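# Hang a power strip on two screws by keyhole slots

## Task

Put the power strip's keyhole slots over the two screws so the strip stays hanging level without support, then release it so that neither arm is in contact with anything at the end.

## Robot and tools

Robot: two six-joint arms, left_arm and right_arm, facing each other across a table. Each has a parallel two-finger gripper. The scene frame has its origin at the table centre, +z up, and the table surface at z = +0.020 m. left_arm's base is on the +y side at (-0.006, +0.500, +0.078); right_arm's base is at (+0.097, -0.476, +0.135). The arm names do not correspond to the left or right of any image. On each gripper, the fingers extend along its local +x axis and close along its local y axis. end_effector_position is the point between the finger pads, about 3 to 4 cm short of the fingertips. Reported hand positions can be slightly wrong, especially when the arm is stretched far.

Row format, shared by both motion tools: one flat list of 16 numbers. The first 8 are for left_arm: x, y, z in metres, then the quaternion qw, qx, qy, qz (w first), then the opening. The last 8 are the same fields for right_arm. Position and quaternion are an absolute gripper pose in the scene frame, not an offset. Opening runs from -1 to +1. +1 is fully open (0.088 m). Empty fingers close fully at about -0.80, and values below that close them no further. A full close takes about 0.5 s. To hold an arm still, resend its exact pose from the most recent result in every row, along with its intended opening. To keep an orientation fixed, repeat the same commanded quaternion rather than copying back the reported one, which may have drifted.

execute_actions(actions): a list of actions, run in sequence. Each action is a table of 1 to 15 rows, and each row lasts one control step of 1/30 s. If a table has fewer than 15 rows, its last row is held for the remaining steps. An empty list moves nothing and just returns the current state and images. Every target must be within 0.6 m of that gripper's position at the start of its action, measured along each of the gripper's own axes. If not, that action is refused for both arms. If any action is malformed, or the first one fails this check against the latest reported state, the whole call is rejected and nothing moves. At each step the controller limits the commanded pose to 70 mm and 16 degrees from the measured pose. When it cannot match both position and orientation, it favours position. A distant target can therefore need several actions.

move(target, speed, blocking): target is a single 16-number row. Each gripper follows a straight line toward its pose, turning the shorter way, and both paths finish together after 0.5 to 10 s. Any path still unfinished after 10 s stops short. speed is in m/s, from 0.002 to 0.5, default 0.25. Turning is limited to twice that value in rad/s. The opening is applied at the start of the move. Paths do not avoid obstacles or the other arm, and grippers can lag, wander or overshoot the speed, especially near full extension. With blocking=false, the call returns after 0.5 s while the motion continues. Until a result shows the move has ended, further moves and execute_actions are refused, so call wait or stop first. The result adds a move: line giving how the move ended (done, off_target, moving, held, fault) and any limits that acted, plus each gripper's distance from its target. limits=paced means the commanded pose was clipped. limits=held means a check blocked some steps, after which the arm may jump ahead quickly.

wait(seconds): 0 to 10. Both arms keep their last commands, and a running move continues. stop(): brings a running move to rest. The arm needs some distance to brake, and the fingers keep moving. zoom_image(camera, region): camera is one of cam_high, cam_low, cam_left_wrist, cam_right_wrist. region is [x0, y0, x1, y1] in pixels of that camera's 504x504 image, origin at the top-left, no larger than 504 by 504. read_manual(section) only returns licence text. finished_scene(scene) takes the current scene's integer and ends it irreversibly. The strip must still be hanging correctly and both arms clear of everything when it is called.

Results: the state line gives each gripper's position, quaternion and linear and angular velocities. A Hand target line shows the pose each controller is currently driving toward. grip_measured is the measured finger opening on the command scale; each reading may be off by up to about 1 mm. To keep hold of an object, command an opening clearly below grip_measured, and the lower you go the harder the squeeze (about 34 N per pad at most). Closing fast can squeeze harder, sometimes hard enough to open the fingers again. A pose unreachable line means the clearance check changed or blocked that arm's command. Step readings list positions at some control steps, and HELD marks steps where an arm was held back. Camera calibrations are listed in OpenCV form and can be slightly off.

Avoid the following. Joint friction can leave a gripper short of its target or slightly tilted, and very small moves may not happen at all, so check the pose after each move and correct it. Strong contact can trip a torque fault, which freezes the arm for 10 s; joint load limits are in N m (wrist joints about 5.2 to 5.5), and a held object's weight counts toward them. Fast moves and targets set well past a contact both press harder. Do not let the arms collide or push on each other, and do not push, drop or knock anything off the table. Holding a load heats the motors: a MOTOR HOT warning appears from 50 °C, and at 95 °C an over-temperature fault holds the arm. Loose objects may occasionally get nudged by outside disturbances.

Each tool is called after "Request:" in YAML: its name, and indented under it one key for each argument.

## Session

Request:
execute_actions:
  actions: []

Scene clock: 0.00 s.
left_arm: end_effector_position=(-0.0139, +0.1838, +0.3973) grip_measured=+1.000 end_effector_quat_wxyz=(+0.697, -0.016, -0.011, -0.716) end_effector_velocity=(+0.000, +0.000, -0.002) end_effector_angular_velocity=(+0.008, +0.022, +0.004) | right_arm: end_effector_position=(+0.1815, -0.1711, +0.4593) grip_measured=-0.809 end_effector_quat_wxyz=(+0.794, +0.017, -0.017, +0.607) end_effector_velocity=(+0.001, -0.001, -0.003) end_effector_angular_velocity=(-0.018, -0.003, -0.000)
Joint positions: left_arm=[-0.005  0.854  0.646  0.246  0.006 -0.006  0.088] | right_arm=[ 0.006  0.854  0.657  0.246 -0.005  0.006  0.   ]
Joint velocities: left_arm=[-0.002 -0.002 -0.002 -0.007 -0.007 -0.022  0.   ] | right_arm=[-0.007 -0.002  0.002 -0.022 -0.007 -0.007  0.   ]
Heat: left arm: hottest shoulder 27 °C (+0.0 °C/min); right arm: hottest shoulder 28 °C (+0.0 °C/min).
Hand target (left_arm): -0.014, +0.184, +0.397; +0.697, -0.016, -0.011, -0.716
Hand target (right_arm): +0.181, -0.171, +0.459; +0.794, +0.017, -0.017, +0.607

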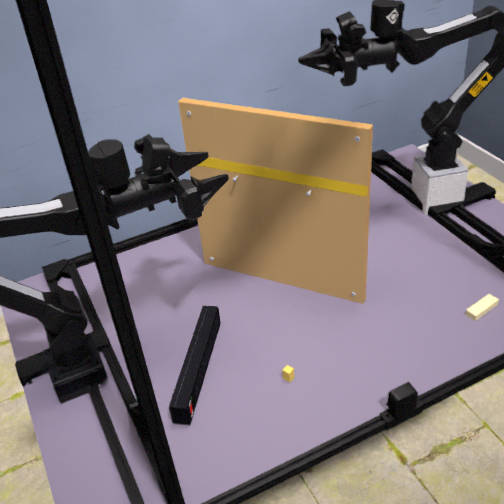

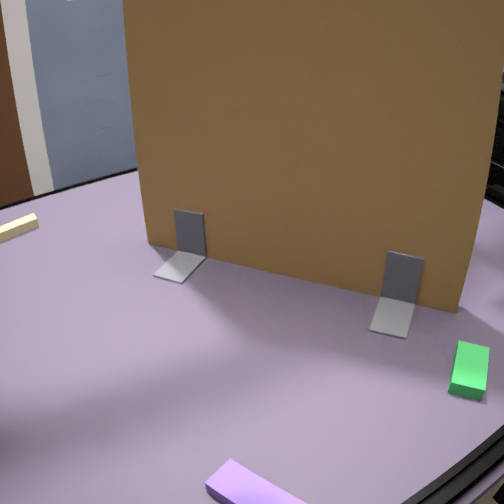

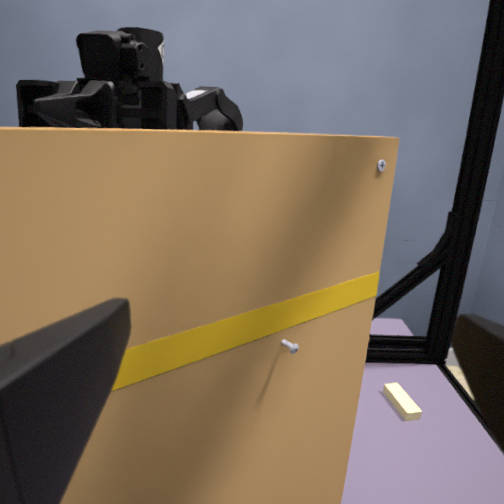

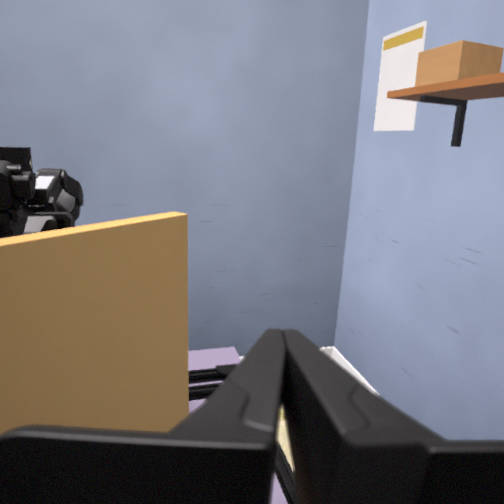

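Request:
zoom_image:
  camera: "cam_high"
  region: [130, 290, 270, 430]

Request:
zoom_image:
  camera: "cam_high"
  region: [170, 90, 390, 310]

Request:
zoom_image:
  camera: "cam_left_wrist"
  region: [250, 310, 330, 390]

Region (130, 290, 270, 430) of cam_high's 504x504 image, scaled by 3.600, with more detail than that image has.

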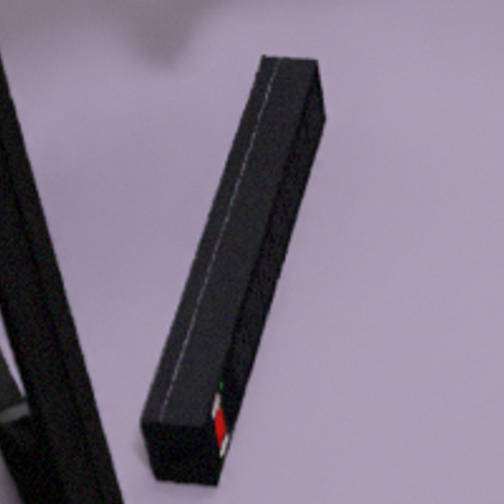

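Region (170, 90, 390, 310) of cam_high's 504x504 image, scaled by 2.291, with more detail than that image has.

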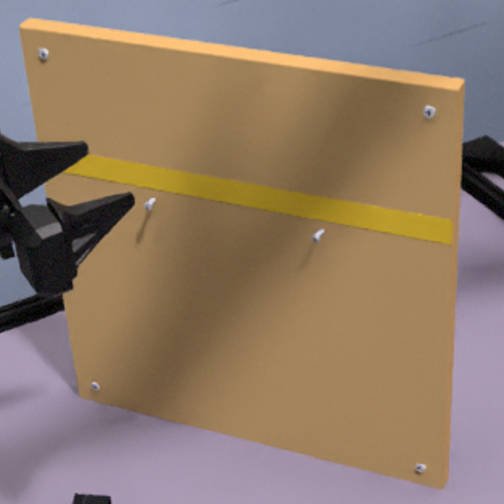

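Region (250, 310, 330, 390) of cam_left_wrist's 504x504 image, scaled by 6.300, with more detail than that image has.

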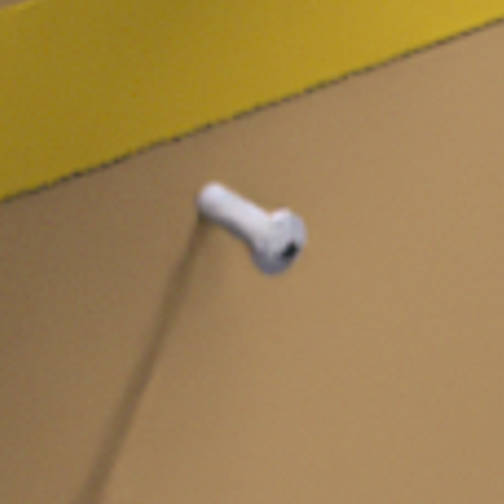

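Request:
move:
  target: [-0.142,0.262,0.19,0.6686,0.2302,0.6686,-0.2302,1, 0.1815,-0.1711,0.4593,0.794,0.017,-0.017,0.607,1]
  speed: 0.4

Scene clock: 40.50 s.
left_arm: end_effector_position=(-0.1394, +0.2675, +0.1924) grip_measured=+1.000 end_effector_quat_wxyz=(+0.673, +0.227, +0.665, -0.230) end_effector_velocity=(+0.001, +0.002, -0.002) end_effector_angular_velocity=(+0.018, -0.002, +0.010) | right_arm: end_effector_position=(+0.1815, -0.1711, +0.4593) grip_measured=+0.987 end_effector_quat_wxyz=(+0.794, +0.017, -0.017, +0.607) end_effector_velocity=(-0.000, +0.001, -0.006) end_effector_angular_velocity=(-0.018, -0.003, +0.005)
Joint positions: left_arm=[-0.51   1.564  1.184 -1.19  -0.013 -1.439  0.088] | right_arm=[ 0.006  0.854  0.657  0.246 -0.005  0.006  0.087]
Joint velocities: left_arm=[ 0.002  0.007 -0.002 -0.007  0.007 -0.007  0.   ] | right_arm=[-0.002  0.002 -0.007 -0.007 -0.007 -0.007 -0.   ]
Heat: left arm: hottest elbow 30 °C (+4.4 °C/min); right arm: hottest elbow 33 °C (+7.4 °C/min).
Hand target (left_arm): -0.141, +0.266, +0.192; +0.672, +0.227, +0.668, -0.225
Hand target (right_arm): +0.181, -0.171, +0.459; +0.794, +0.017, -0.017, +0.607
Off the commanded pose (left_arm): 0.007 m, 1 deg.
Off the commanded pose (right_arm): 0.000 m, 0 deg.
move: done
camera_calibration (this result's frames):
cam_left_wrist: T_world_to_cam=[[-0.567765, -0.823149, -0.00831522, 0.156307], [-0.778865, 0.533896, 0.329126, -0.281096], [-0.26648, 0.193343, -0.944249, 0.173857], [0, 0, 0, 1]] pos_world=[-0.0838608, 0.245126, 0.257981]

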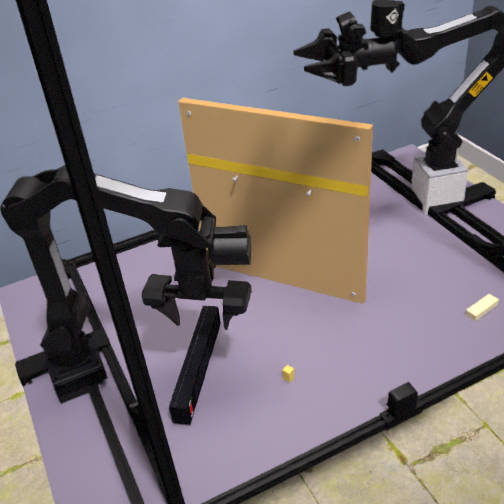

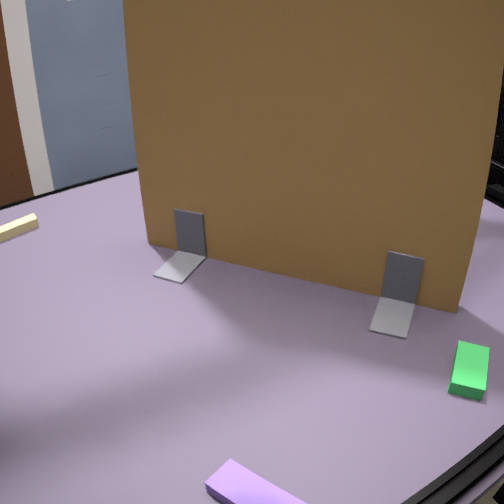

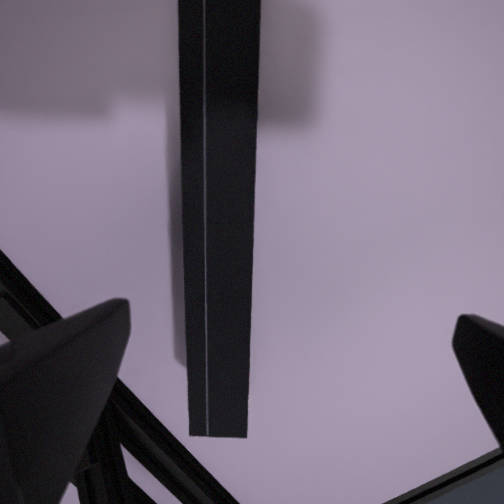

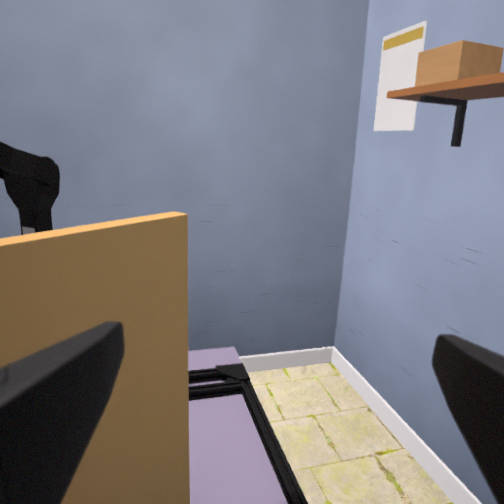

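Request:
execute_actions:
  actions:
    - [[-0.135,0.272,0.18,0.6719,0.2203,0.6719,-0.2203,1, 0.1815,-0.1711,0.4593,0.794,0.017,-0.017,0.607,1],[-0.131,0.276,0.172,0.6719,0.2203,0.6719,-0.2203,1, 0.1815,-0.1711,0.4593,0.794,0.017,-0.017,0.607,1],[-0.127,0.281,0.164,0.6719,0.2203,0.6719,-0.2203,1, 0.1815,-0.1711,0.4593,0.794,0.017,-0.017,0.607,1],[-0.123,0.285,0.156,0.6719,0.2203,0.6719,-0.2203,1, 0.1815,-0.1711,0.4593,0.794,0.017,-0.017,0.607,1],[-0.119,0.289,0.148,0.6719,0.2203,0.6719,-0.2203,1, 0.1815,-0.1711,0.4593,0.794,0.017,-0.017,0.607,1]]

Request:
move:
  target: [-0.119,0.289,0.082,0.6719,0.2203,0.6719,-0.2203,0.6, 0.1815,-0.1711,0.4593,0.794,0.017,-0.017,0.607,1]
  speed: 0.15

Scene clock: 50.50 s.
left_arm: end_effector_position=(-0.1207, +0.2865, +0.1500) grip_measured=+1.000 end_effector_quat_wxyz=(+0.674, +0.222, +0.670, -0.220) end_effector_velocity=(+0.002, +0.002, -0.005) end_effector_angular_velocity=(-0.037, +0.028, +0.015) | right_arm: end_effector_position=(+0.1815, -0.1711, +0.4593) grip_measured=+0.987 end_effector_quat_wxyz=(+0.794, +0.017, -0.017, +0.607) end_effector_velocity=(-0.002, +0.001, -0.000) end_effector_angular_velocity=(+0.004, +0.006, +0.010)
Joint positions: left_arm=[-0.478  1.508  0.957 -1.025 -0.005 -1.43   0.088] | right_arm=[ 0.006  0.854  0.657  0.246 -0.005  0.006  0.087]
Joint velocities: left_arm=[ 0.007 -0.042 -0.061  0.066  0.007 -0.007  0.   ] | right_arm=[ 0.002  0.002 -0.002  0.007 -0.007  0.007 -0.   ]
Heat: left arm: hottest elbow 31 °C (+4.8 °C/min); right arm: hottest elbow 34 °C (+7.1 °C/min).
Hand target (left_arm): -0.119, +0.289, +0.148; +0.672, +0.221, +0.672, -0.220
Hand target (right_arm): +0.181, -0.171, +0.459; +0.794, +0.017, -0.017, +0.607
Off the commanded pose (left_arm): 0.004 m, 0 deg.
Off the commanded pose (right_arm): 0.000 m, 0 deg.
Step readings (end_effector_position):
0: left_arm (-0.1396, +0.2675, +0.1922) | right_arm (+0.1815, -0.1711, +0.4593)
1: left_arm (-0.1396, +0.2675, +0.1913) | right_arm (+0.1815, -0.1711, +0.4593)
2: left_arm (-0.1396, +0.2668, +0.1889) | right_arm (+0.1815, -0.1711, +0.4593)
4: left_arm (-0.1360, +0.2699, +0.1797) | right_arm (+0.1815, -0.1711, +0.4593)
8: left_arm (-0.1236, +0.2845, +0.1567) | right_arm (+0.1815, -0.1711, +0.4593)
15: end_effector_position above
camera_calibration (this result's frames):
cam_left_wrist: T_world_to_cam=[[-0.548806, -0.835841, -0.0134991, 0.188869], [-0.789687, 0.51307, 0.336383, -0.259192], [-0.274236, 0.195269, -0.941629, 0.133235], [0, 0, 0, 1]] pos_world=[-0.0644899, 0.264831, 0.215195]

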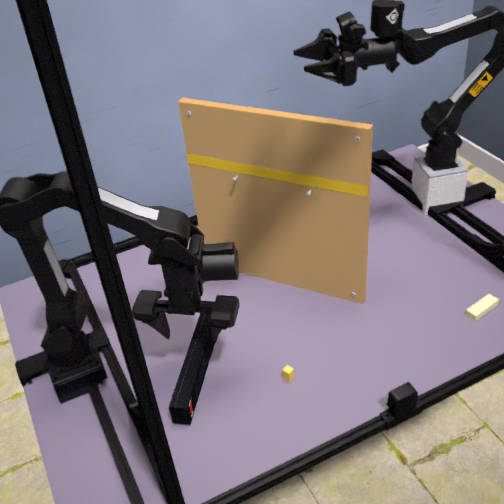

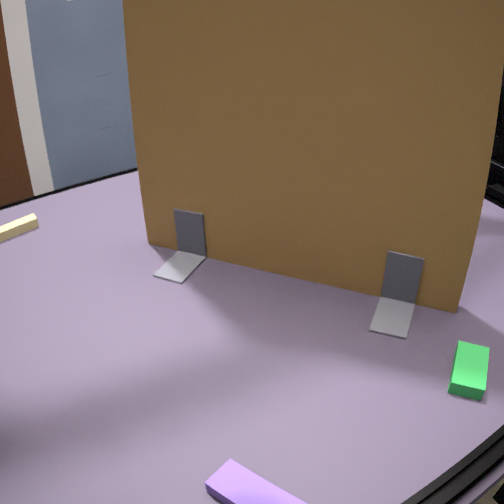

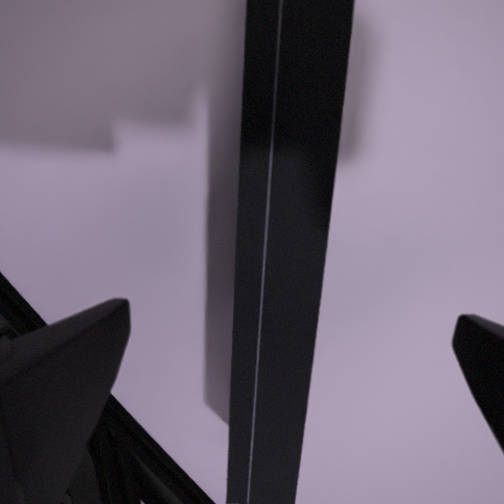

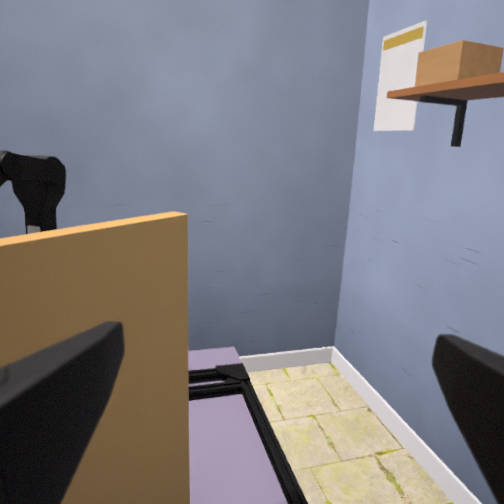

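Scene clock: 51.50 s.
left_arm: end_effector_position=(-0.1208, +0.2860, +0.0874) grip_measured=+0.600 end_effector_quat_wxyz=(+0.672, +0.214, +0.671, -0.227) end_effector_velocity=(+0.007, +0.004, -0.004) end_effector_angular_velocity=(+0.006, -0.045, +0.006) | right_arm: end_effector_position=(+0.1815, -0.1711, +0.4593) grip_measured=+0.987 end_effector_quat_wxyz=(+0.794, +0.017, -0.017, +0.607) end_effector_velocity=(-0.000, -0.000, +0.001) end_effector_angular_velocity=(+0.001, -0.023, +0.004)
Joint positions: left_arm=[-0.477  1.606  0.777 -0.723 -0.005 -1.429  0.068] | right_arm=[ 0.006  0.854  0.657  0.246 -0.005  0.006  0.087]
Joint velocities: left_arm=[-0.002  0.007 -0.012 -0.007 -0.037 -0.007  0.   ] | right_arm=[-0.002 -0.002 -0.002  0.007 -0.007 -0.022 -0.   ]
Heat: left arm: hottest elbow 31 °C (+4.7 °C/min); right arm: hottest elbow 34 °C (+7.0 °C/min).
Hand target (left_arm): -0.119, +0.290, +0.082; +0.672, +0.220, +0.672, -0.220
Hand target (right_arm): +0.181, -0.171, +0.459; +0.794, +0.017, -0.017, +0.607
Off the commanded pose (left_arm): 0.006 m, 1 deg.
Off the commanded pose (right_arm): 0.000 m, 0 deg.
move: done
camera_calibration (this result's frames):
cam_left_wrist: T_world_to_cam=[[-0.548511, -0.836087, 0.00971061, 0.185653], [-0.786072, 0.519588, 0.334842, -0.23919], [-0.285002, 0.176031, -0.942224, 0.0786553], [0, 0, 0, 1]] pos_world=[-0.0637713, 0.265657, 0.152399]

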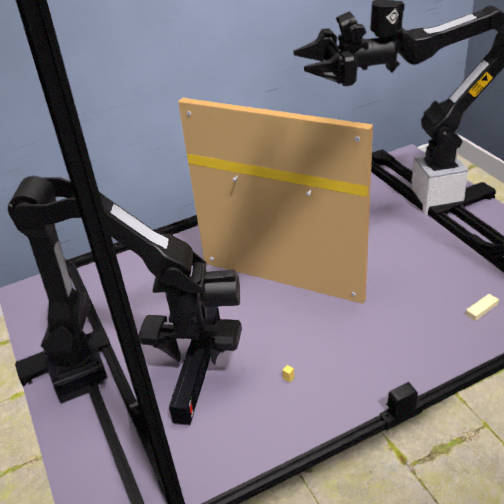

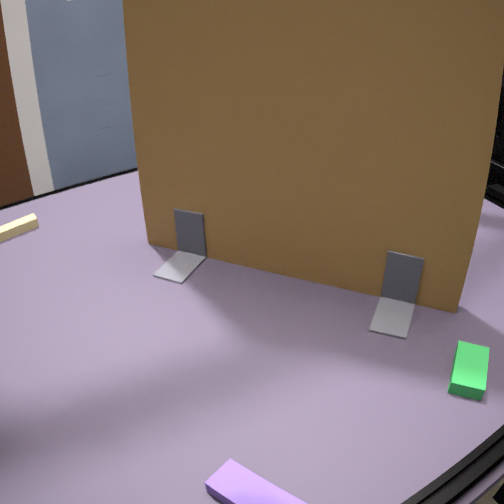

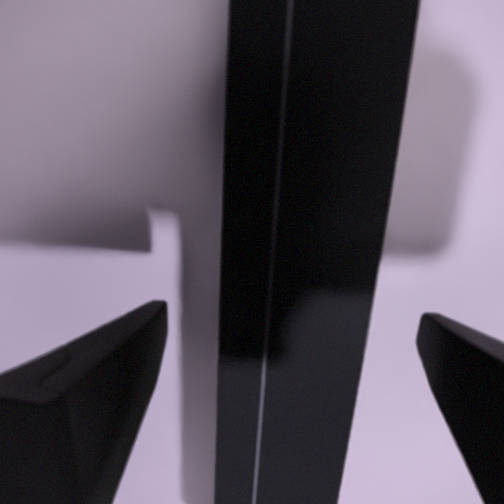

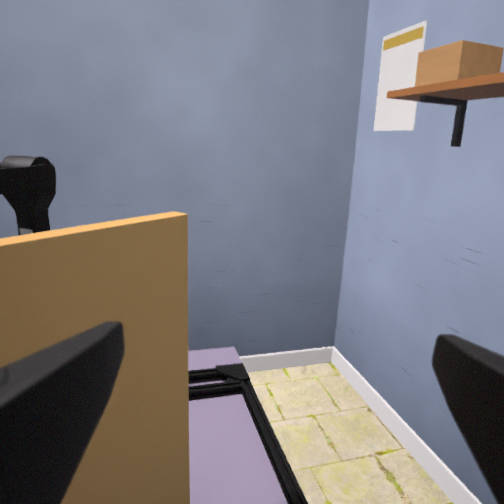

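Request:
execute_actions:
  actions:
    - [[-0.119,0.289,0.076,0.6719,0.2203,0.6719,-0.2203,0.2, 0.1815,-0.1711,0.4593,0.794,0.017,-0.017,0.607,1]]
    - [[-0.119,0.289,0.076,0.6719,0.2203,0.6719,-0.2203,0.1, 0.1815,-0.1711,0.4593,0.794,0.017,-0.017,0.607,1],[-0.119,0.289,0.076,0.6719,0.2203,0.6719,-0.2203,0.05, 0.1815,-0.1711,0.4593,0.794,0.017,-0.017,0.607,1],[-0.119,0.289,0.076,0.6719,0.2203,0.6719,-0.2203,0.0, 0.1815,-0.1711,0.4593,0.794,0.017,-0.017,0.607,1],[-0.119,0.289,0.076,0.6719,0.2203,0.6719,-0.2203,-0.05, 0.1815,-0.1711,0.4593,0.794,0.017,-0.017,0.607,1],[-0.119,0.289,0.076,0.6719,0.2203,0.6719,-0.2203,-0.1, 0.1815,-0.1711,0.4593,0.794,0.017,-0.017,0.607,1],[-0.119,0.289,0.076,0.6719,0.2203,0.6719,-0.2203,-0.15, 0.1815,-0.1711,0.4593,0.794,0.017,-0.017,0.607,1],[-0.119,0.289,0.076,0.6719,0.2203,0.6719,-0.2203,-0.2, 0.1815,-0.1711,0.4593,0.794,0.017,-0.017,0.607,1],[-0.119,0.289,0.076,0.6719,0.2203,0.6719,-0.2203,-0.3, 0.1815,-0.1711,0.4593,0.794,0.017,-0.017,0.607,1],[-0.119,0.289,0.076,0.6719,0.2203,0.6719,-0.2203,-0.5, 0.1815,-0.1711,0.4593,0.794,0.017,-0.017,0.607,1]]

Scene clock: 58.03 s.
left_arm: end_effector_position=(-0.1199, +0.2870, +0.0802) grip_measured=-0.099 end_effector_quat_wxyz=(+0.673, +0.217, +0.671, -0.225) end_effector_velocity=(-0.001, -0.001, +0.001) end_effector_angular_velocity=(-0.007, +0.012, -0.005) | right_arm: end_effector_position=(+0.1815, -0.1711, +0.4593) grip_measured=+0.987 end_effector_quat_wxyz=(+0.794, +0.017, -0.017, +0.607) end_effector_velocity=(-0.000, -0.000, -0.008) end_effector_angular_velocity=(-0.024, +0.014, +0.005)
Joint positions: left_arm=[-0.476  1.625  0.762 -0.697 -0.005 -1.427  0.034] | right_arm=[ 0.006  0.854  0.657  0.246 -0.005  0.006  0.087]
Joint velocities: left_arm=[ 0.002 -0.007 -0.002  0.007  0.007  0.007  0.   ] | right_arm=[-0.002 -0.002 -0.007 -0.022 -0.007  0.007  0.   ]
Heat: left arm: hottest elbow 30 °C (+3.1 °C/min); right arm: hottest elbow 35 °C (+7.2 °C/min).
Hand target (left_arm): -0.119, +0.289, +0.076; +0.672, +0.220, +0.672, -0.220
Hand target (right_arm): +0.181, -0.171, +0.459; +0.794, +0.017, -0.017, +0.607
Off the commanded pose (left_arm): 0.005 m, 1 deg.
Off the commanded pose (right_arm): 0.000 m, 0 deg.
Step readings (end_effector_position; steps 1 to 15: 1st action; 16 to 30: 2nd action):
0: left_arm (-0.1208, +0.2859, +0.0869) | right_arm (+0.1815, -0.1711, +0.4593)
1: left_arm (-0.1210, +0.2856, +0.0862) | right_arm (+0.1815, -0.1711, +0.4593)
2: left_arm (-0.1213, +0.2850, +0.0854) | right_arm (+0.1815, -0.1711, +0.4593)
4: left_arm (-0.1211, +0.2853, +0.0835) | right_arm (+0.1815, -0.1711, +0.4593)
8: left_arm (-0.1208, +0.2859, +0.0813) | right_arm (+0.1815, -0.1711, +0.4593)
15: left_arm (-0.1211, +0.2853, +0.0810) | right_arm (+0.1815, -0.1711, +0.4593)
16: left_arm (-0.1211, +0.2854, +0.0809) | right_arm (+0.1815, -0.1711, +0.4593)
17: left_arm (-0.1211, +0.2854, +0.0809) | right_arm (+0.1815, -0.1711, +0.4593)
19: left_arm (-0.1211, +0.2854, +0.0809) | right_arm (+0.1815, -0.1711, +0.4593)
23: left_arm (-0.1200, +0.2870, +0.0803) | right_arm (+0.1815, -0.1711, +0.4593)
30: end_effector_position above
camera_calibration (this result's frames):
cam_left_wrist: T_world_to_cam=[[-0.54917, -0.835707, 0.00247894, 0.187503], [-0.786835, 0.518049, 0.335434, -0.236331], [-0.281609, 0.18226, -0.94206, 0.0705326], [0, 0, 0, 1]] pos_world=[-0.0631199, 0.266274, 0.145255]

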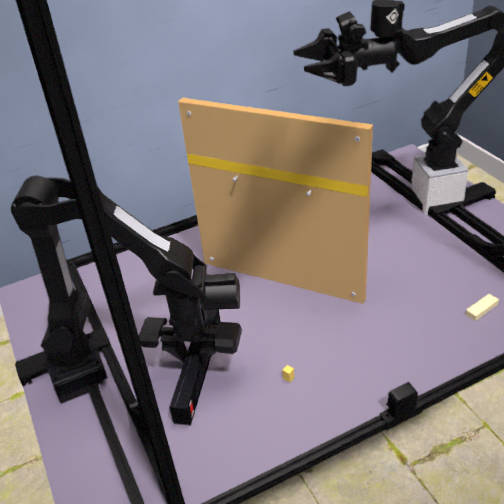

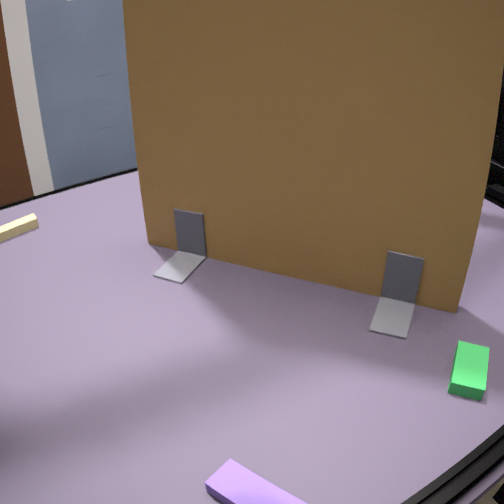

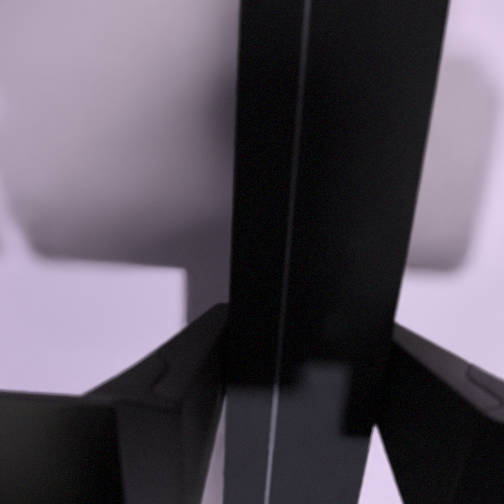

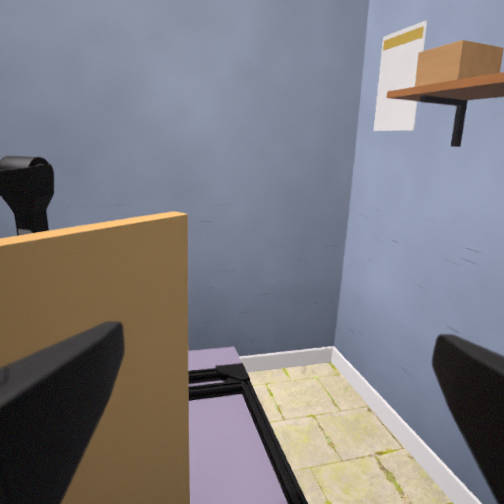

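Request:
move:
  target: [-0.122,0.284,0.1,0.6719,0.2203,0.6719,-0.2203,-0.5, 0.1815,-0.1711,0.4593,0.794,0.017,-0.017,0.607,1]
  speed: 0.1

Request:
move:
  target: [-0.161,0.2306,0.082,0.5365,-0.0536,0.7051,-0.4606,-0.5, 0.1815,-0.1711,0.4593,0.794,0.017,-0.017,0.607,1]
  speed: 0.3

Scene clock: 68.53 s.
left_arm: end_effector_position=(-0.1175, +0.2918, +0.0900) grip_measured=-0.099 end_effector_quat_wxyz=(+0.675, +0.235, +0.668, -0.208) end_effector_velocity=(+0.003, +0.009, -0.001) end_effector_angular_velocity=(+0.040, -0.013, +0.005) | right_arm: end_effector_position=(+0.1815, -0.1711, +0.4593) grip_measured=+0.987 end_effector_quat_wxyz=(+0.794, +0.017, -0.017, +0.607) end_effector_velocity=(-0.000, -0.000, -0.002) end_effector_angular_velocity=(-0.013, -0.020, +0.004)
Joint positions: left_arm=[-0.476  1.622  0.806 -0.795 -0.004 -1.426  0.034] | right_arm=[ 0.006  0.854  0.657  0.246 -0.005  0.006  0.087]
Joint velocities: left_arm=[-0.002  0.002 -0.002 -0.037  0.007 -0.007  0.   ] | right_arm=[-0.002 -0.002 -0.002 -0.007 -0.007 -0.022 -0.   ]
Heat: left arm: hottest elbow 30 °C (+3.0 °C/min); right arm: hottest elbow 35 °C (+5.0 °C/min).
Hand target (left_arm): -0.122, +0.284, +0.100; +0.672, +0.220, +0.672, -0.220
Hand target (right_arm): +0.181, -0.171, +0.459; +0.794, +0.017, -0.017, +0.607
Off the commanded pose (left_arm): 0.013 m, 2 deg.
Off the commanded pose (right_arm): 0.000 m, 0 deg.
move: off_target (left_arm)
camera_calibration (this result's frames):
cam_left_wrist: T_world_to_cam=[[-0.549573, -0.834025, -0.0486928, 0.196785], [-0.794135, 0.50341, 0.340482, -0.237272], [-0.259458, 0.225788, -0.938989, 0.0691942], [0, 0, 0, 1]] pos_world=[-0.062325, 0.267945, 0.155341]

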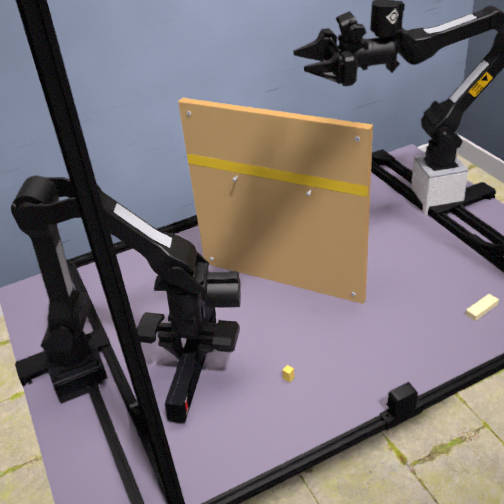

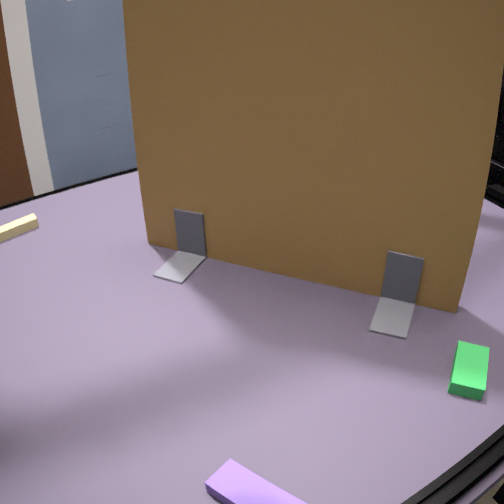

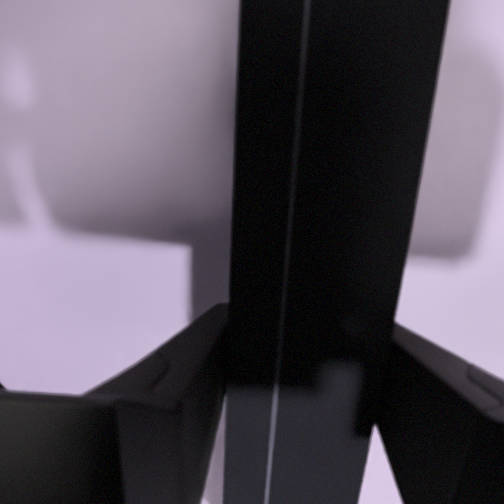

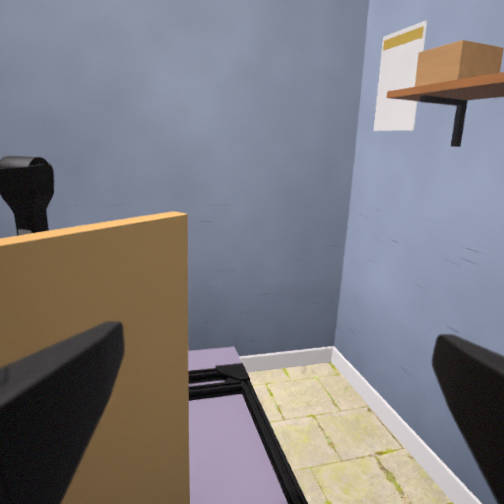

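Scene clock: 70.50 s.
left_arm: end_effector_position=(-0.1594, +0.2346, +0.0771) grip_measured=-0.099 end_effector_quat_wxyz=(+0.540, -0.044, +0.707, -0.456) end_effector_velocity=(-0.001, +0.001, -0.003) end_effector_angular_velocity=(-0.001, +0.012, -0.002) | right_arm: end_effector_position=(+0.1815, -0.1711, +0.4593) grip_measured=+0.987 end_effector_quat_wxyz=(+0.794, +0.017, -0.017, +0.607) end_effector_velocity=(+0.002, -0.001, -0.002) end_effector_angular_velocity=(-0.009, -0.005, -0.010)
Joint positions: left_arm=[-0.445  1.565  0.337  0.412  0.125 -1.444  0.034] | right_arm=[ 0.006  0.854  0.657  0.246 -0.005  0.006  0.087]
Joint velocities: left_arm=[-0.002  0.017 -0.012  0.037  0.007 -0.007 -0.   ] | right_arm=[-0.002 -0.002 -0.002 -0.007  0.007 -0.007  0.   ]
Heat: left arm: hottest elbow 30 °C (+3.0 °C/min); right arm: hottest elbow 35 °C (+5.0 °C/min).
Hand target (left_arm): -0.161, +0.231, +0.081; +0.534, -0.052, +0.706, -0.461
Hand target (right_arm): +0.181, -0.171, +0.459; +0.794, +0.017, -0.017, +0.607
Off the commanded pose (left_arm): 0.007 m, 1 deg.
Off the commanded pose (right_arm): 0.000 m, 0 deg.
move: done
camera_calibration (this result's frames):
cam_left_wrist: T_world_to_cam=[[-0.389007, -0.61723, 0.683886, 0.0437061], [-0.635029, 0.717466, 0.286322, -0.258055], [-0.667392, -0.322906, -0.671058, 0.102133], [0, 0, 0, 1]] pos_world=[-0.0787072, 0.245102, 0.112534]

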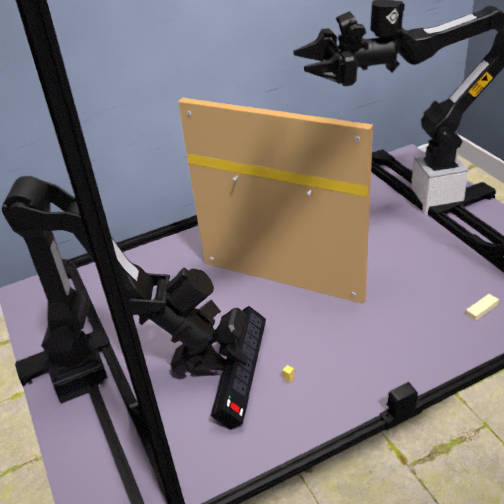

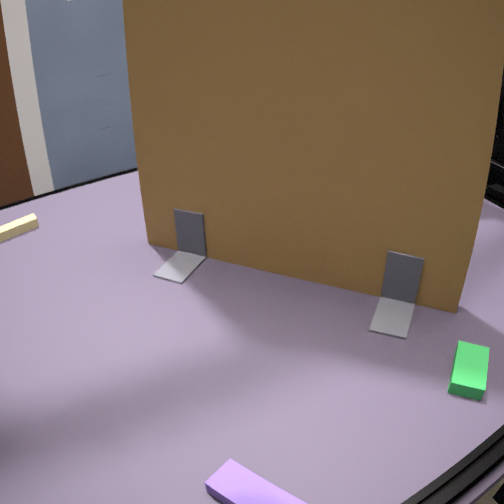

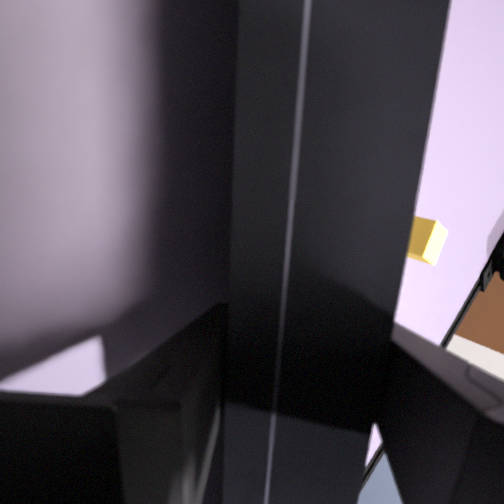

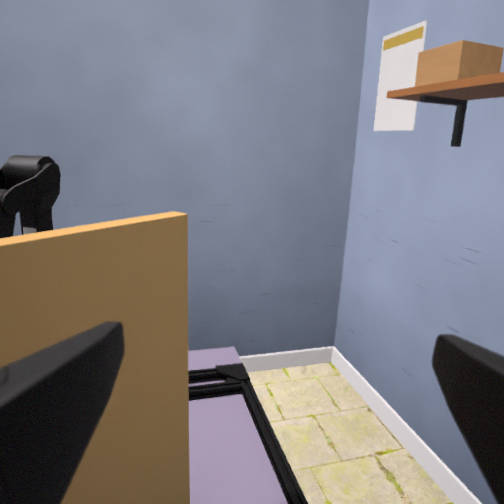

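Request:
execute_actions:
  actions:
    - [[-0.161,0.2306,0.076,0.5365,-0.0536,0.7051,-0.4606,-0.3,0.1815,-0.1711,0.4593,0.794,0.017,-0.017,0.607,1]]
    - [[-0.161,0.2306,0.076,0.5365,-0.0536,0.7051,-0.4606,-0.1,0.1815,-0.1711,0.4593,0.794,0.017,-0.017,0.607,1],[-0.161,0.2306,0.076,0.5365,-0.0536,0.7051,-0.4606,-0.07,0.1815,-0.1711,0.4593,0.794,0.017,-0.017,0.607,1],[-0.161,0.2306,0.076,0.5365,-0.0536,0.7051,-0.4606,-0.04,0.1815,-0.1711,0.4593,0.794,0.017,-0.017,0.607,1],[-0.161,0.2306,0.076,0.5365,-0.0536,0.7051,-0.4606,0.0,0.1815,-0.1711,0.4593,0.794,0.017,-0.017,0.607,1],[-0.161,0.2306,0.076,0.5365,-0.0536,0.7051,-0.4606,0.04,0.1815,-0.1711,0.4593,0.794,0.017,-0.017,0.607,1],[-0.161,0.2306,0.076,0.5365,-0.0536,0.7051,-0.4606,0.08,0.1815,-0.1711,0.4593,0.794,0.017,-0.017,0.607,1],[-0.161,0.2306,0.076,0.5365,-0.0536,0.7051,-0.4606,0.12,0.1815,-0.1711,0.4593,0.794,0.017,-0.017,0.607,1],[-0.161,0.2306,0.076,0.5365,-0.0536,0.7051,-0.4606,0.16,0.1815,-0.1711,0.4593,0.794,0.017,-0.017,0.607,1],[-0.161,0.2306,0.076,0.5365,-0.0536,0.7051,-0.4606,0.2,0.1815,-0.1711,0.4593,0.794,0.017,-0.017,0.607,1],[-0.161,0.2306,0.076,0.5365,-0.0536,0.7051,-0.4606,0.25,0.1815,-0.1711,0.4593,0.794,0.017,-0.017,0.607,1],[-0.161,0.2306,0.076,0.5365,-0.0536,0.7051,-0.4606,0.3,0.1815,-0.1711,0.4593,0.794,0.017,-0.017,0.607,1],[-0.161,0.2306,0.076,0.5365,-0.0536,0.7051,-0.4606,0.35,0.1815,-0.1711,0.4593,0.794,0.017,-0.017,0.607,1],[-0.161,0.2306,0.076,0.5365,-0.0536,0.7051,-0.4606,0.4,0.1815,-0.1711,0.4593,0.794,0.017,-0.017,0.607,1],[-0.161,0.2306,0.076,0.5365,-0.0536,0.7051,-0.4606,0.45,0.1815,-0.1711,0.4593,0.794,0.017,-0.017,0.607,1]]

Request:
zoom_image:
  camera: "cam_high"
  region: [130, 270, 310, 450]

Scene clock: 79.50 s.
left_arm: end_effector_position=(-0.1613, +0.2309, +0.0769) grip_measured=+0.327 end_effector_quat_wxyz=(+0.535, -0.054, +0.706, -0.461) end_effector_velocity=(-0.001, +0.000, +0.001) end_effector_angular_velocity=(-0.012, -0.006, -0.007) | right_arm: end_effector_position=(+0.1815, -0.1711, +0.4593) grip_measured=+0.987 end_effector_quat_wxyz=(+0.794, +0.017, -0.017, +0.607) end_effector_velocity=(-0.000, -0.000, -0.002) end_effector_angular_velocity=(-0.009, -0.005, +0.005)
Joint positions: left_arm=[-0.446  1.589  0.333  0.465  0.124 -1.45   0.055] | right_arm=[ 0.006  0.854  0.657  0.246 -0.005  0.006  0.087]
Joint velocities: left_arm=[-0.007 -0.002 -0.002  0.007 -0.007  0.007  0.052] | right_arm=[-0.002 -0.002 -0.002 -0.007 -0.007 -0.007 -0.   ]
Heat: left arm: hottest elbow 30 °C (+1.0 °C/min); right arm: hottest elbow 35 °C (+4.0 °C/min).
Hand target (left_arm): -0.161, +0.230, +0.076; +0.536, -0.054, +0.705, -0.461
Hand target (right_arm): +0.181, -0.171, +0.459; +0.794, +0.017, -0.017, +0.607
Off the commanded pose (left_arm): 0.001 m, 0 deg.
Off the commanded pose (right_arm): 0.000 m, 0 deg.
Step readings (end_effector_position; steps 1 to 15: 1st action; 16 to 30: 2nd action):
0: left_arm (-0.1595, +0.2346, +0.0769) | right_arm (+0.1815, -0.1711, +0.4593)
1: left_arm (-0.1597, +0.2343, +0.0766) | right_arm (+0.1815, -0.1711, +0.4593)
2: left_arm (-0.1599, +0.2339, +0.0763) | right_arm (+0.1815, -0.1711, +0.4593)
4: left_arm (-0.1603, +0.2331, +0.0760) | right_arm (+0.1815, -0.1711, +0.4593)
8: left_arm (-0.1607, +0.2323, +0.0759) | right_arm (+0.1815, -0.1711, +0.4593)
15: left_arm (-0.1608, +0.2320, +0.0757) | right_arm (+0.1815, -0.1711, +0.4593)
16: left_arm (-0.1608, +0.2319, +0.0758) | right_arm (+0.1815, -0.1711, +0.4593)
17: left_arm (-0.1608, +0.2319, +0.0758) | right_arm (+0.1815, -0.1711, +0.4593)
19: left_arm (-0.1609, +0.2319, +0.0759) | right_arm (+0.1815, -0.1711, +0.4593)
23: left_arm (-0.1613, +0.2309, +0.0769) | right_arm (+0.1815, -0.1711, +0.4593)
30: end_effector_position above
camera_calibration (this result's frames):
cam_left_wrist: T_world_to_cam=[[-0.376688, -0.605414, 0.701128, 0.0387609], [-0.634352, 0.720153, 0.28103, -0.256605], [-0.675058, -0.338901, -0.655318, 0.100796], [0, 0, 0, 1]] pos_world=[-0.0801337, 0.242421, 0.110991]

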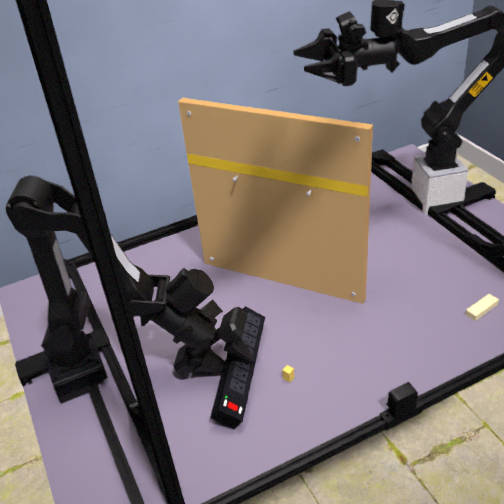

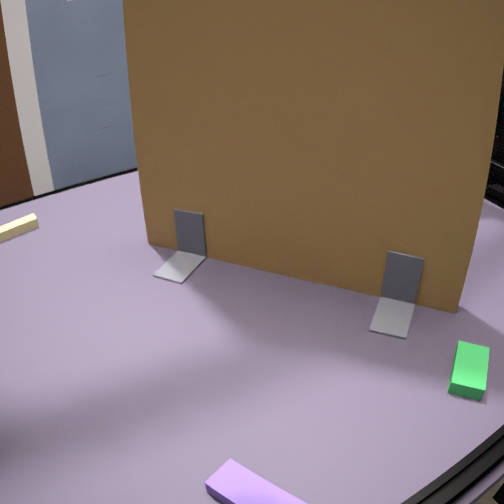

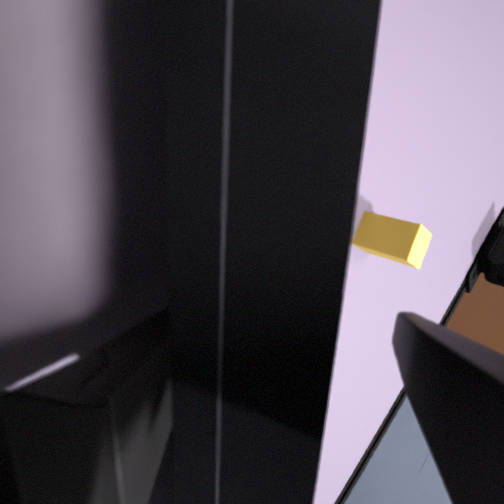

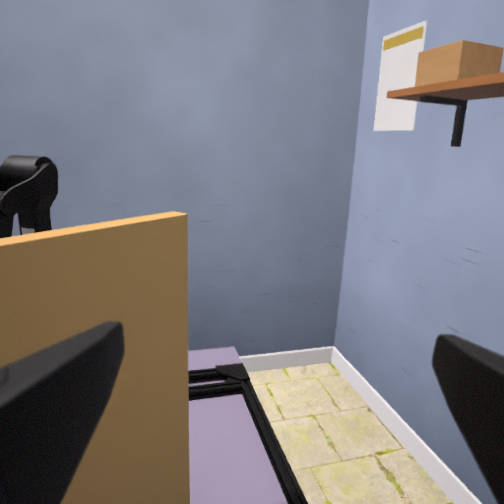

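Region (130, 270, 310, 450) of cam_high's 504x504 image, scaled by 2.800, with more detail than that image has.

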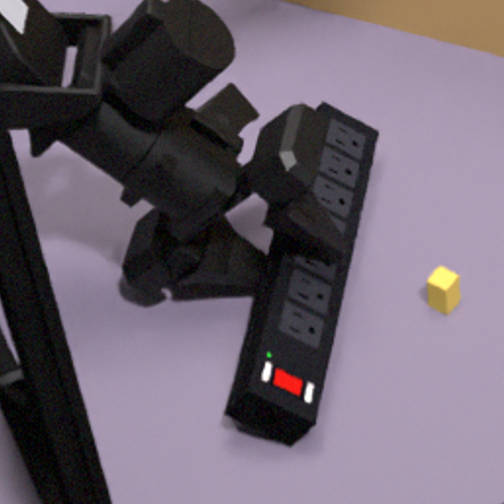

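Request:
move:
  target: [-0.146,0.251,0.077,0.5365,-0.0536,0.7051,-0.4606,0.55,0.1815,-0.1711,0.4593,0.794,0.017,-0.017,0.607,1]
  speed: 0.03

Request:
zoom_image:
  camera: "cam_high"
  region: [130, 270, 310, 450]

Scene clock: 84.60 s.
left_arm: end_effector_position=(-0.1473, +0.2488, +0.0768) grip_measured=+0.550 end_effector_quat_wxyz=(+0.538, -0.053, +0.705, -0.460) end_effector_velocity=(+0.001, +0.003, +0.000) end_effector_angular_velocity=(+0.014, +0.016, +0.013) | right_arm: end_effector_position=(+0.1816, -0.1711, +0.4592) grip_measured=+0.987 end_effector_quat_wxyz=(+0.795, +0.017, -0.017, +0.607) end_effector_velocity=(+0.002, -0.001, -0.005) end_effector_angular_velocity=(-0.023, -0.001, -0.010)
Joint positions: left_arm=[-0.425  1.5    0.253  0.45   0.133 -1.434  0.066] | right_arm=[ 0.005  0.854  0.657  0.245 -0.005  0.006  0.087]
Joint velocities: left_arm=[ 0.002 -0.012 -0.007 -0.007  0.007 -0.022 -0.   ] | right_arm=[-0.002 -0.002 -0.002 -0.022  0.007 -0.007 -0.   ]
Heat: left arm: hottest wrist pitch 30 °C (+1.0 °C/min); right arm: hottest elbow 36 °C (+4.0 °C/min).
Hand target (left_arm): -0.146, +0.251, +0.077; +0.536, -0.054, +0.705, -0.461
Hand target (right_arm): +0.182, -0.171, +0.459; +0.794, +0.017, -0.017, +0.607
Off the commanded pose (left_arm): 0.003 m, 0 deg.
Off the commanded pose (right_arm): 0.000 m, 0 deg.
move: done
camera_calibration (this result's frames):
cam_left_wrist: T_world_to_cam=[[-0.378792, -0.607242, 0.698408, 0.0553041], [-0.638082, 0.717964, 0.278172, -0.260431], [-0.670349, -0.340272, -0.659429, 0.117606], [0, 0, 0, 1]] pos_world=[-0.0663901, 0.260581, 0.111373]
cam_right_wrist: T_world_to_cam=[[0.965102, -0.2588, 0.040012, -0.226418], [-0.0318172, -0.267539, -0.963021, 0.434309], [0.259935, 0.928141, -0.266437, 0.312565], [0, 0, 0, 1]] pos_world=[0.151088, -0.232507, 0.510587]

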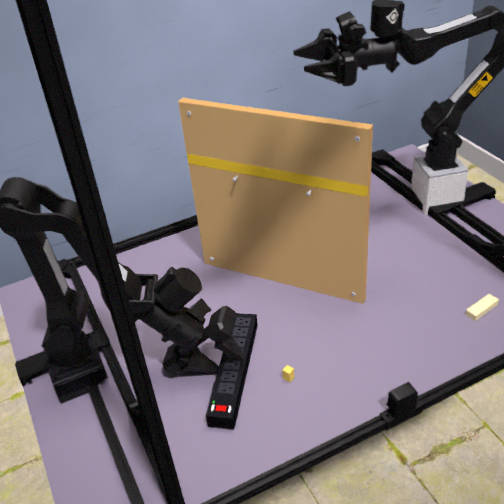

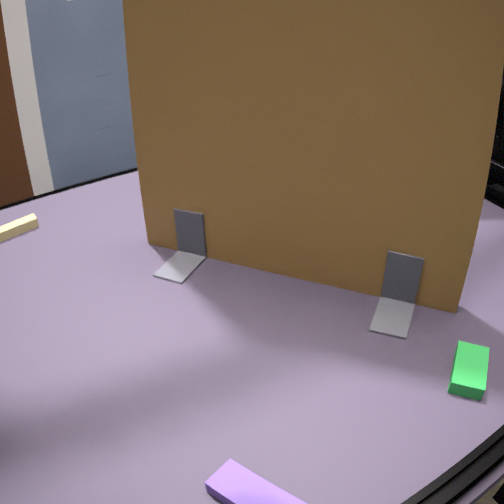

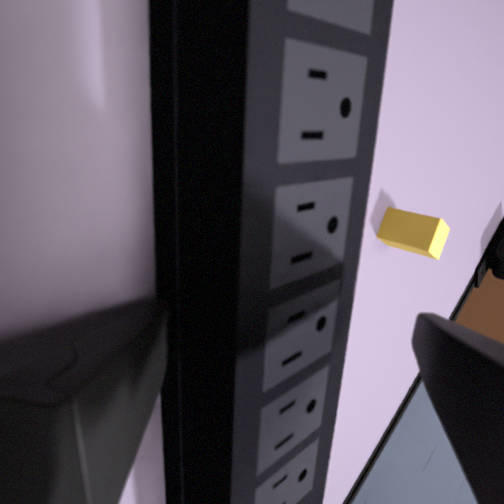

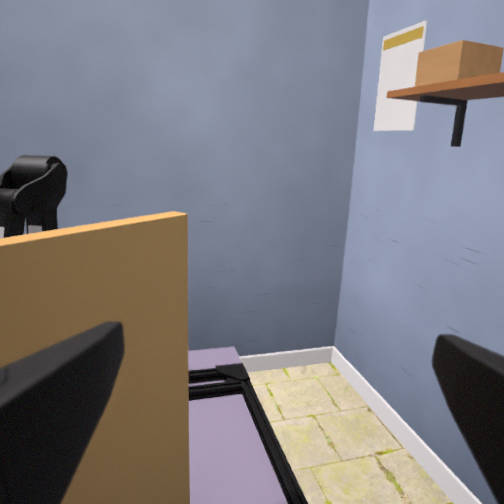

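Region (130, 270, 310, 450) of cam_high's 504x504 image, scaled by 2.800, with more detail than that image has.

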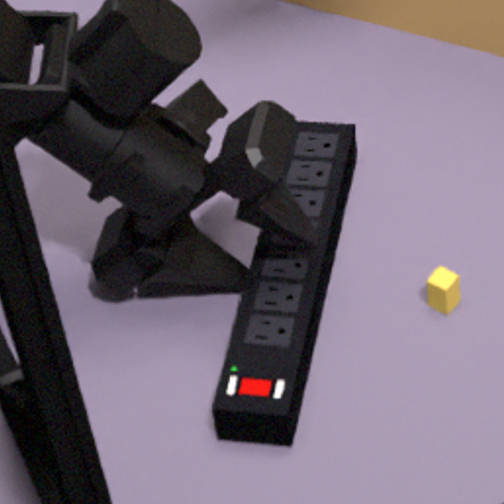

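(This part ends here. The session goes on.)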